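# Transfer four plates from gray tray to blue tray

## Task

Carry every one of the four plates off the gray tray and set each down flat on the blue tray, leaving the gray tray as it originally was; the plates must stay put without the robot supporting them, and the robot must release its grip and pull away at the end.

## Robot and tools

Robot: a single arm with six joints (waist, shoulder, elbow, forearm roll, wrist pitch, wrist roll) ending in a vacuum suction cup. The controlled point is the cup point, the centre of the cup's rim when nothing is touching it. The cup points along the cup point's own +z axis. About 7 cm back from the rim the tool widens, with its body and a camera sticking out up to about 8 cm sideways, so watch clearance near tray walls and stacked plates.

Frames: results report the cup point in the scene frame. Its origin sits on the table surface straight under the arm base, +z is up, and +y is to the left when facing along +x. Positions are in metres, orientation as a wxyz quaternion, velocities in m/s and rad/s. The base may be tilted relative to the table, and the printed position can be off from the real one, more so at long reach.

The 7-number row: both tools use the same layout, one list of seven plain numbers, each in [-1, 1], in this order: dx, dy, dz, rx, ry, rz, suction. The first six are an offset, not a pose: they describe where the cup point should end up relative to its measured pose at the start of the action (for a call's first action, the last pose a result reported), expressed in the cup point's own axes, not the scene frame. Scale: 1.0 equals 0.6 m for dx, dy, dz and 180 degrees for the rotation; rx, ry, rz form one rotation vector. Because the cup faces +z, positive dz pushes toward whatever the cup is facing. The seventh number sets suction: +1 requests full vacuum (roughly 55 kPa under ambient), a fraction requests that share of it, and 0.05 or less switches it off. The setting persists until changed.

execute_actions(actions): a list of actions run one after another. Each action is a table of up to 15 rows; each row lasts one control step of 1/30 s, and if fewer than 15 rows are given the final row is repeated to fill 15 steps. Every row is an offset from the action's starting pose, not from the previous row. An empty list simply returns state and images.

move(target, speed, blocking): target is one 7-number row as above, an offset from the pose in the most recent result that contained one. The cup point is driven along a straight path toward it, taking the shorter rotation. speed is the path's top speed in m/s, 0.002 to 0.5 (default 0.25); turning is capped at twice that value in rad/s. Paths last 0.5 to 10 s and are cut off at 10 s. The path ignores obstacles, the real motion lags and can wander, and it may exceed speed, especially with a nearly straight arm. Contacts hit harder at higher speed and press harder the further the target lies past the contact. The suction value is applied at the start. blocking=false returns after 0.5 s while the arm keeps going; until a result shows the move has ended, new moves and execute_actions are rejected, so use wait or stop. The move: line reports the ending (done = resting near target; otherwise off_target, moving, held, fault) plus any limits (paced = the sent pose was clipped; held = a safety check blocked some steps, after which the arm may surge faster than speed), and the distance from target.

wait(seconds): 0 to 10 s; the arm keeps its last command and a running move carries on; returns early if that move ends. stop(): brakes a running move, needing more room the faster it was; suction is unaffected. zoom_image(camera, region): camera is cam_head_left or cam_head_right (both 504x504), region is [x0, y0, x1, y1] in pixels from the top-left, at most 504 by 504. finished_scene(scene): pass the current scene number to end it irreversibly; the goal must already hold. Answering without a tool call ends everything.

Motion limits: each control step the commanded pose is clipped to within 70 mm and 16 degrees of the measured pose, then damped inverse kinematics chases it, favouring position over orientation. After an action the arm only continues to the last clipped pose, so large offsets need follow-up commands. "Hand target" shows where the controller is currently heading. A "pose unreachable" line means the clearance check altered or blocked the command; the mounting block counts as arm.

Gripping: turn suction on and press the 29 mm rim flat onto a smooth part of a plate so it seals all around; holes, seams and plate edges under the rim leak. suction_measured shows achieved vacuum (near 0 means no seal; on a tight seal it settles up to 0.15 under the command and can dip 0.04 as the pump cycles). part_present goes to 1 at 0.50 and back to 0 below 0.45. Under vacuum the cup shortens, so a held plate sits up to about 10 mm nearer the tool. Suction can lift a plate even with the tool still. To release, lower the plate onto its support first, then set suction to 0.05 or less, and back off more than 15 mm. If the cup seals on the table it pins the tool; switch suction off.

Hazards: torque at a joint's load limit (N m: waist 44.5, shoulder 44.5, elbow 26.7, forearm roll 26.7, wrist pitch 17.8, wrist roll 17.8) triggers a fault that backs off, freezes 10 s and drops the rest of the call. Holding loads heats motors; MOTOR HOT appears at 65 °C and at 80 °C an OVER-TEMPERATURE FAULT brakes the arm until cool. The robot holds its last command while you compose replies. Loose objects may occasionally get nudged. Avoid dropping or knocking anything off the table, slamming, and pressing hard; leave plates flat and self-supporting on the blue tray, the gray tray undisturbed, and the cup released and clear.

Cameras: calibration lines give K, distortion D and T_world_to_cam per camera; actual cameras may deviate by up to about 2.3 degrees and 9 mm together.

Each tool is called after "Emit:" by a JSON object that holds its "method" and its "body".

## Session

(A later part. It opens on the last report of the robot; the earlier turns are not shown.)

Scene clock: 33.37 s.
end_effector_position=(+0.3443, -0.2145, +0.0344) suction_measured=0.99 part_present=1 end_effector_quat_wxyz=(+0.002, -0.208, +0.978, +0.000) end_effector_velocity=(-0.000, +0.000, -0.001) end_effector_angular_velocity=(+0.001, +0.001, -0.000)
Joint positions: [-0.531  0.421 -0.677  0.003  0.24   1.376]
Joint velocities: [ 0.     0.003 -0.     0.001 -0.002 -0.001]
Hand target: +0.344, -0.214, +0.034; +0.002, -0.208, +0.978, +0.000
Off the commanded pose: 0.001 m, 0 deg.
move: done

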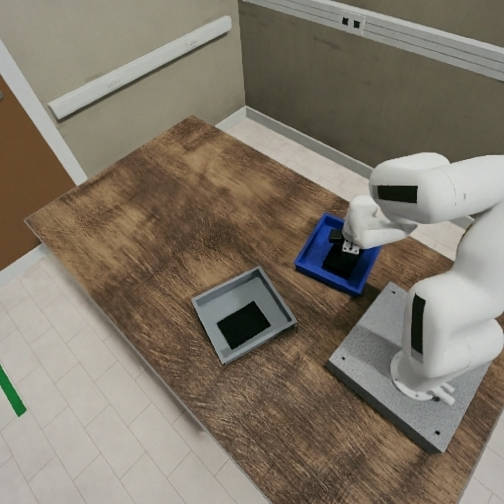

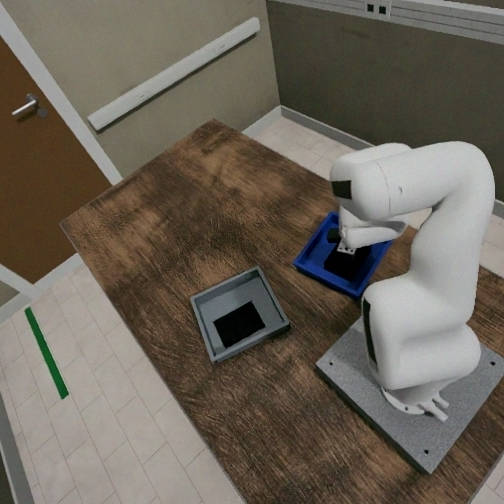

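Emit:
{"method": "move", "body": {"target": [0, 0, 0.017, 0, 0, 0, 1], "speed": 0.015}}

Emit:
{"method": "execute_actions", "body": {"actions": [[[0,0,0,0,0,0,0]]]}}

Emit:
{"method": "move", "body": {"target": [0, 0, -0.12, 0, 0, 0, 0], "speed": 0.15}}

Emit:
{"method": "move", "body": {"target": [-0.415, 0.552, 0.04, 0, 0, 0.14, 0], "speed": 0.35}}

Scene clock: 34.50 s.
end_effector_position=(+0.3456, -0.2153, +0.0256) suction_measured=0.98 part_present=1 end_effector_quat_wxyz=(+0.003, -0.208, +0.978, -0.001) end_effector_velocity=(-0.000, -0.000, -0.001) end_effector_angular_velocity=(+0.000, +0.000, +0.001)
Joint positions: [-0.531  0.454 -0.687  0.004  0.214  1.375]
Joint velocities: [-0.     0.004 -0.001  0.    -0.003 -0.002]
Hand target: +0.344, -0.215, +0.024; +0.002, -0.208, +0.978, +0.000
Off the commanded pose: 0.002 m, 0 deg.
move: done

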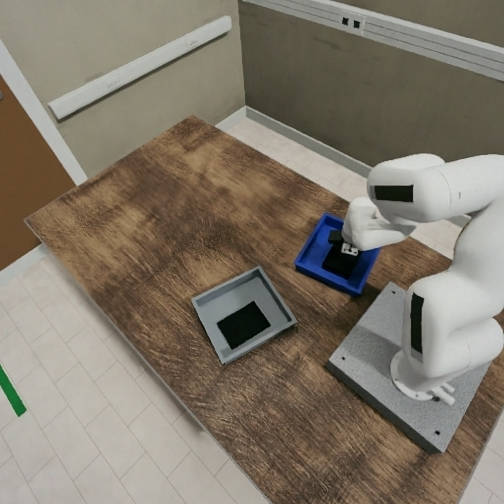

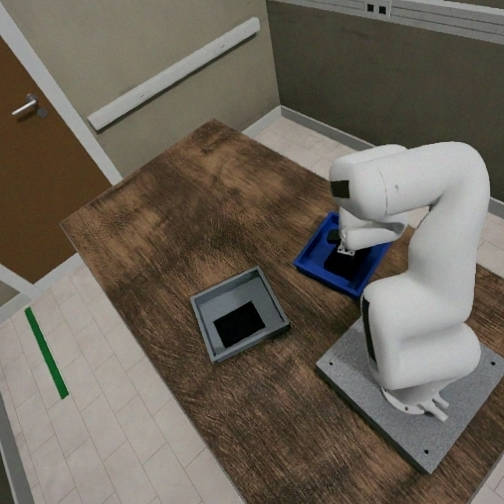

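Scene clock: 35.00 s.
end_effector_position=(+0.3459, -0.2155, +0.0258) suction_measured=0.00 part_present=0 end_effector_quat_wxyz=(+0.004, -0.208, +0.978, -0.001) end_effector_velocity=(-0.001, +0.001, -0.001) end_effector_angular_velocity=(+0.002, +0.003, +0.001)
Joint positions: [-0.531  0.454 -0.688  0.004  0.213  1.375]
Joint velocities: [ 0.     0.001  0.001 -0.001  0.001 -0.   ]
Hand target: +0.346, -0.215, +0.026; +0.003, -0.208, +0.978, -0.001
Off the commanded pose: 0.000 m, 0 deg.

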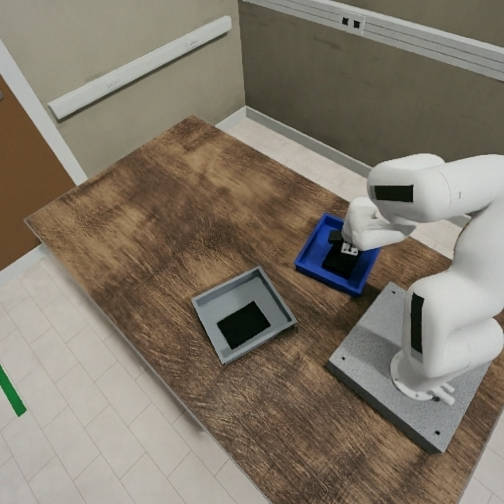

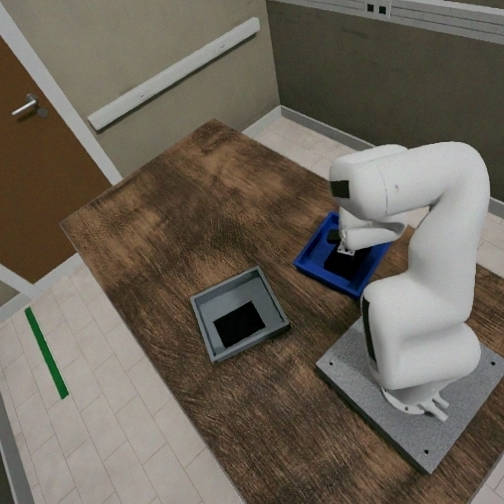

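Scene clock: 35.93 s.
end_effector_position=(+0.3449, -0.2153, +0.0973) suction_measured=0.00 part_present=0 end_effector_quat_wxyz=(+0.003, -0.208, +0.978, -0.001) end_effector_velocity=(+0.001, -0.001, +0.002) end_effector_angular_velocity=(-0.002, -0.003, -0.001)
Joint positions: [-0.532  0.211 -0.644  0.001  0.413  1.378]
Joint velocities: [ 0.    -0.005 -0.001 -0.001  0.003  0.002]
Hand target: +0.345, -0.215, +0.098; +0.003, -0.208, +0.978, -0.002
Off the commanded pose: 0.001 m, 0 deg.
move: done

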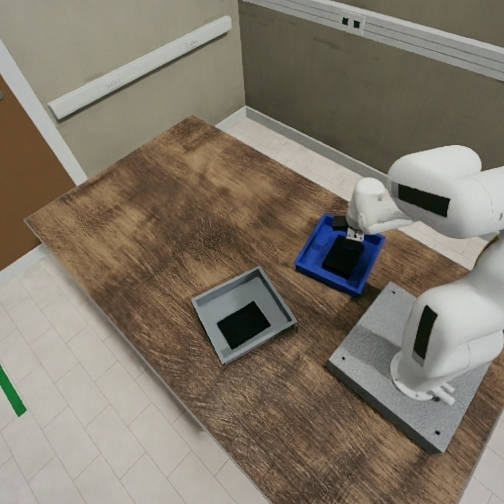

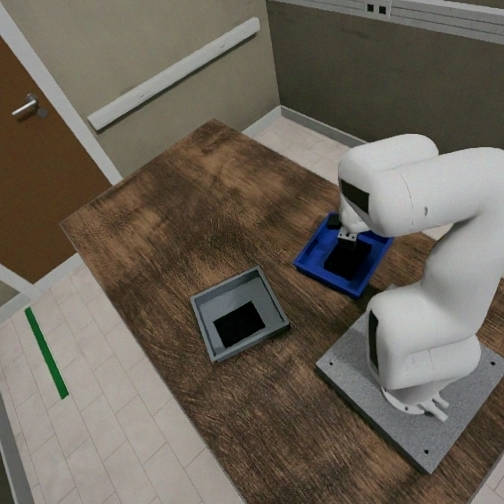

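Scene clock: 37.70 s.
end_effector_position=(+0.4398, +0.1875, +0.0743) suction_measured=0.00 part_present=0 end_effector_quat_wxyz=(+0.004, +0.010, +1.000, -0.000) end_effector_velocity=(+0.002, +0.003, +0.001) end_effector_angular_velocity=(-0.003, -0.003, +0.000)
Joint positions: [ 0.431  0.455 -0.932 -0.034  0.465  2.813]
Joint velocities: [ 0.005  0.004 -0.009 -0.007  0.004  0.011]
Hand target: +0.440, +0.188, +0.074; +0.004, +0.010, +1.000, -0.000
Off the commanded pose: 0.003 m, 0 deg.
move: done

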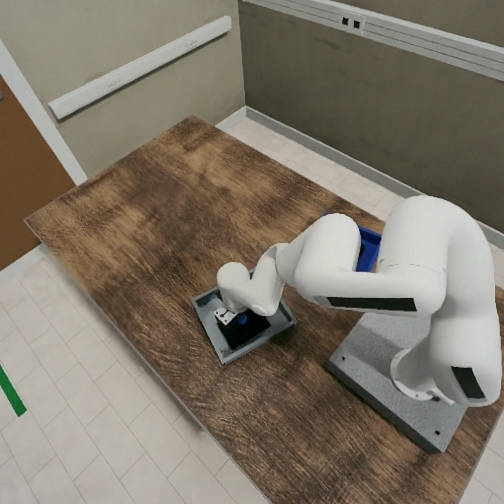

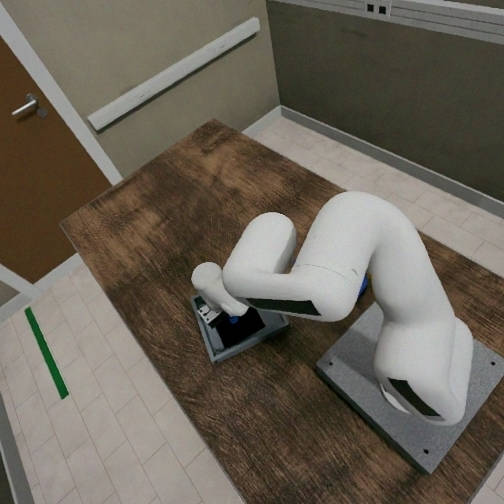

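Emit:
{"method": "move", "body": {"target": [0.003, 0.003, 0.111, 0, 0, 0, 1], "speed": 0.04}}

Emit:
{"method": "move", "body": {"target": [0, 0, -0.155, 0, 0, 0, 1], "speed": 0.08}}

Emit:
{"method": "move", "body": {"target": [0.139, -0.677, 0, 0, 0, -0.14, 1]}}

Emit:
{"method": "move", "body": {"target": [0, 0, 0.09, 0, 0, 0, 1], "speed": 0.08}}

Scene clock: 39.90 s.
end_effector_position=(+0.4383, +0.1895, +0.0075) suction_measured=0.60 part_present=1 end_effector_quat_wxyz=(+0.004, +0.010, +1.000, -0.000) end_effector_velocity=(+0.001, +0.000, +0.000) end_effector_angular_velocity=(+0.001, -0.003, -0.001)
Joint positions: [ 0.432  0.645 -0.979 -0.047  0.322  2.828]
Joint velocities: [-0.     0.001 -0.002 -0.    -0.002  0.   ]
Hand target: +0.439, +0.190, +0.008; +0.004, +0.010, +1.000, -0.000
Off the commanded pose: 0.000 m, 0 deg.
move: done

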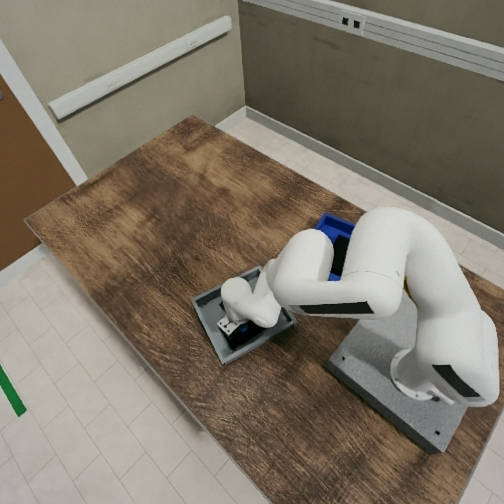

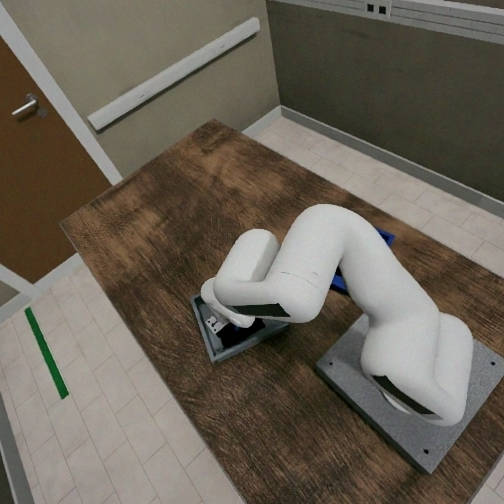

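Scene clock: 41.40 s.
end_effector_position=(+0.4374, +0.1891, +0.1001) suction_measured=0.98 part_present=1 end_effector_quat_wxyz=(+0.003, +0.010, +1.000, -0.001) end_effector_velocity=(-0.000, -0.001, +0.001) end_effector_angular_velocity=(-0.001, +0.001, -0.001)
Joint positions: [ 0.438  0.383 -0.92  -0.031  0.527  2.815]
Joint velocities: [-0.001 -0.003  0.001  0.     0.003  0.   ]
Hand target: +0.438, +0.189, +0.100; +0.004, +0.010, +1.000, -0.000
Off the commanded pose: 0.001 m, 0 deg.
move: done

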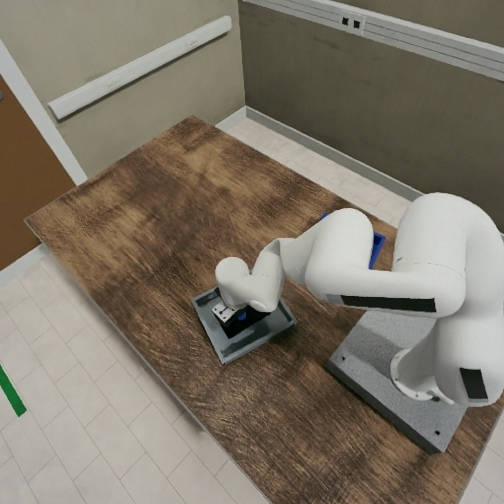

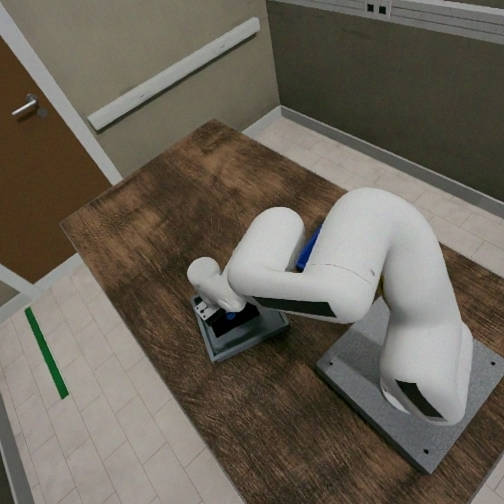

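Scene clock: 43.53 s.
end_effector_position=(+0.3434, -0.2141, +0.0994) suction_measured=0.99 part_present=1 end_effector_quat_wxyz=(+0.002, -0.208, +0.978, -0.002) end_effector_velocity=(+0.000, -0.003, +0.000) end_effector_angular_velocity=(+0.005, -0.004, +0.002)
Joint positions: [-0.531  0.2   -0.637 -0.003  0.419  1.382]
Joint velocities: [-0.006  0.002 -0.005  0.015  0.002 -0.022]
Hand target: +0.343, -0.215, +0.099; +0.002, -0.208, +0.978, -0.001
Off the commanded pose: 0.003 m, 0 deg.
move: done

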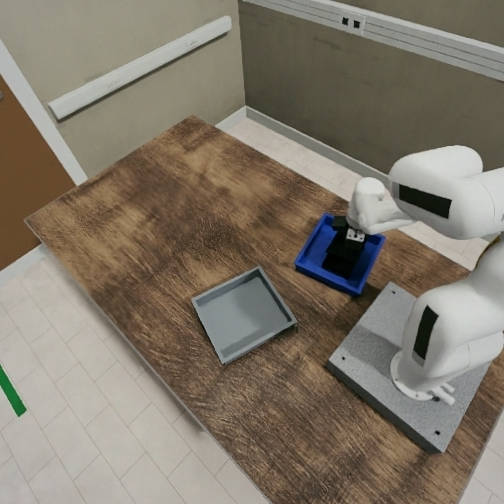

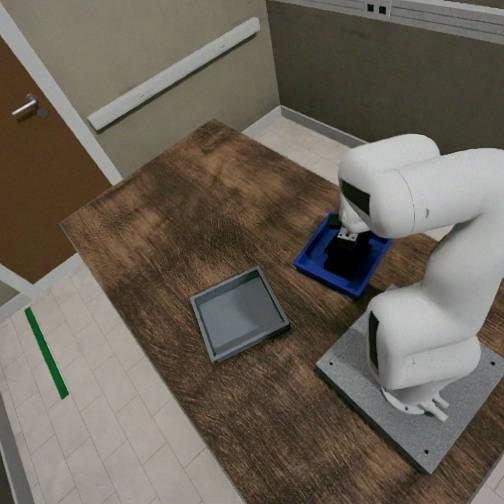

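Scene clock: 44.57 s.
end_effector_position=(+0.3440, -0.2142, +0.0458) suction_measured=0.99 part_present=1 end_effector_quat_wxyz=(+0.003, -0.208, +0.978, -0.002) end_effector_velocity=(-0.000, +0.000, -0.002) end_effector_angular_velocity=(+0.001, +0.002, -0.001)
Joint positions: [-0.531  0.381 -0.663 -0.003  0.264  1.382]
Joint velocities: [ 0.     0.005 -0.001  0.001 -0.003 -0.   ]
Hand target: +0.344, -0.214, +0.045; +0.002, -0.208, +0.978, -0.001
Off the commanded pose: 0.001 m, 0 deg.
move: done

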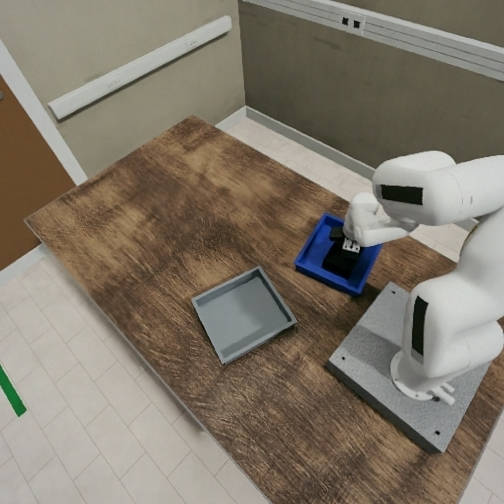

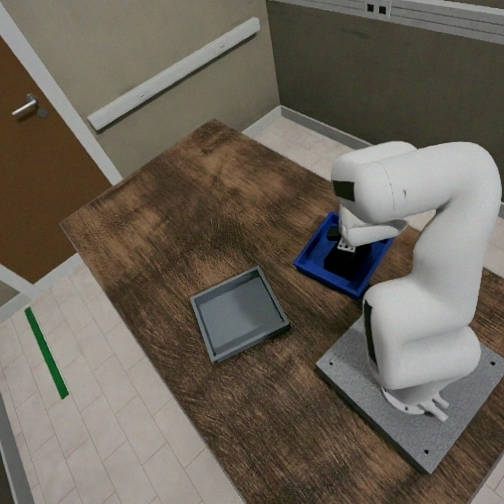

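Emit:
{"method": "move", "body": {"target": [0, 0, 0.018, 0, 0, 0, 1], "speed": 0.015}}

Emit:
{"method": "execute_actions", "body": {"actions": [[[0,0,0,0,0,0,0]]]}}

Emit:
{"method": "move", "body": {"target": [0, 0, -0.25, 0, 0, 0, 0], "speed": 0.15}}

Emit:
{"method": "finished_scene", "body": {"scene": 1}}

Scene clock: 45.67 s.
end_effector_position=(+0.3451, -0.2149, +0.0362) suction_measured=0.98 part_present=1 end_effector_quat_wxyz=(+0.004, -0.208, +0.978, -0.003) end_effector_velocity=(+0.000, -0.001, -0.001) end_effector_angular_velocity=(-0.001, -0.001, -0.002)
Joint positions: [-0.531  0.416 -0.673 -0.003  0.235  1.382]
Joint velocities: [-0.001  0.004 -0.002  0.001 -0.004  0.001]
Hand target: +0.344, -0.214, +0.035; +0.003, -0.208, +0.978, -0.002
Off the commanded pose: 0.002 m, 0 deg.
move: done

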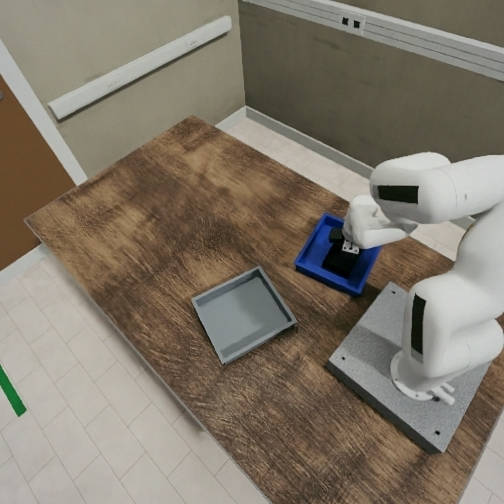

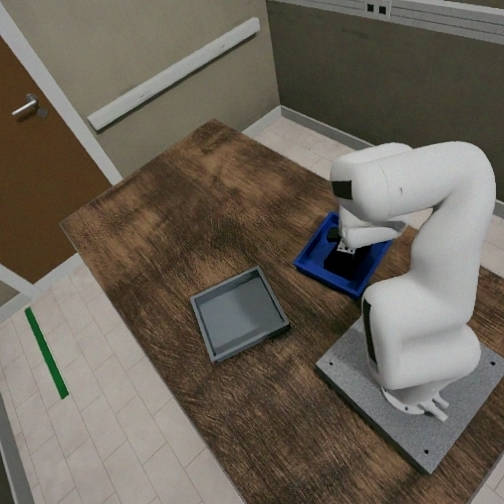

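Scene clock: 46.17 s.
end_effector_position=(+0.3454, -0.2151, +0.0364) suction_measured=0.00 part_present=0 end_effector_quat_wxyz=(+0.004, -0.208, +0.978, -0.003) end_effector_velocity=(-0.001, +0.001, -0.001) end_effector_angular_velocity=(+0.002, +0.003, -0.002)
Joint positions: [-0.531  0.416 -0.674 -0.003  0.235  1.382]
Joint velocities: [-0.     0.001  0.001  0.001  0.002  0.001]
Hand target: +0.345, -0.215, +0.036; +0.004, -0.208, +0.978, -0.003
Off the commanded pose: 0.000 m, 0 deg.

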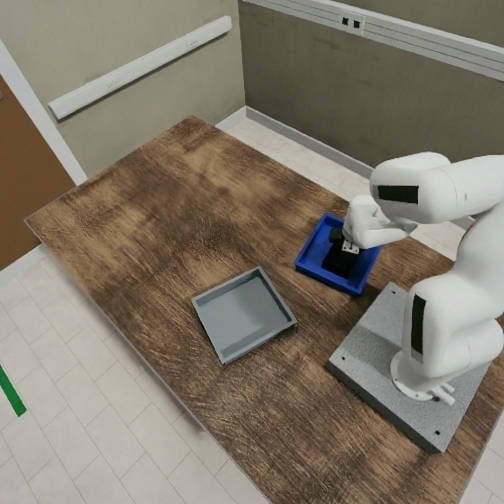

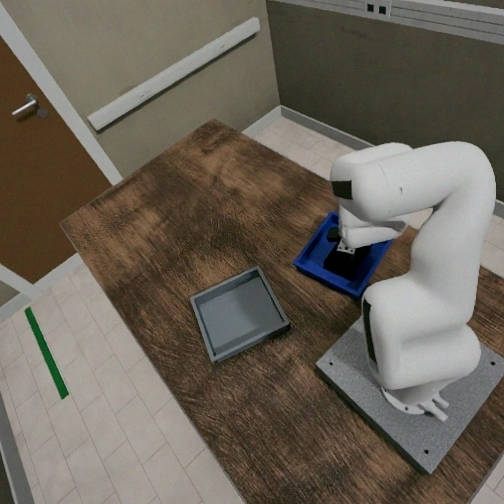

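Scene clock: 47.57 s.
end_effector_position=(+0.3434, -0.2145, +0.1857) suction_measured=0.00 part_present=0 end_effector_quat_wxyz=(+0.003, -0.208, +0.978, -0.003) end_effector_velocity=(+0.001, -0.001, +0.003) end_effector_angular_velocity=(-0.002, -0.003, -0.003)
Joint positions: [-0.531 -0.044 -0.664 -0.003  0.686  1.382]
Joint velocities: [-0.001 -0.005 -0.003  0.     0.004  0.002]
Hand target: +0.344, -0.215, +0.186; +0.004, -0.208, +0.978, -0.003
Off the commanded pose: 0.001 m, 0 deg.
move: done

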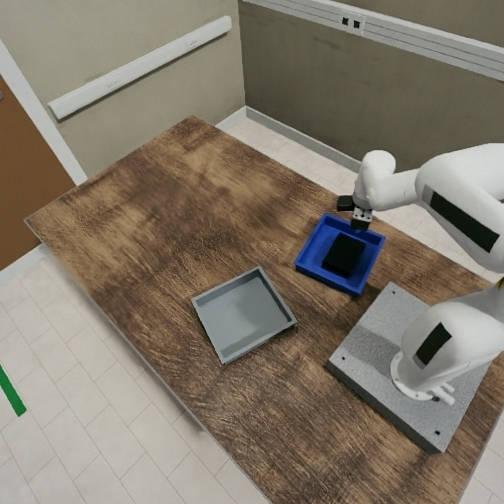

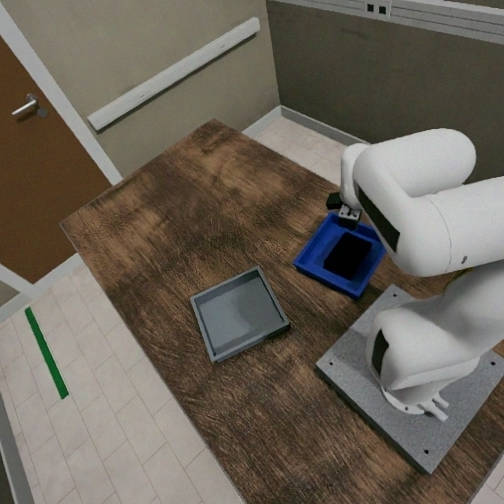

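The scene is finished: the task was done.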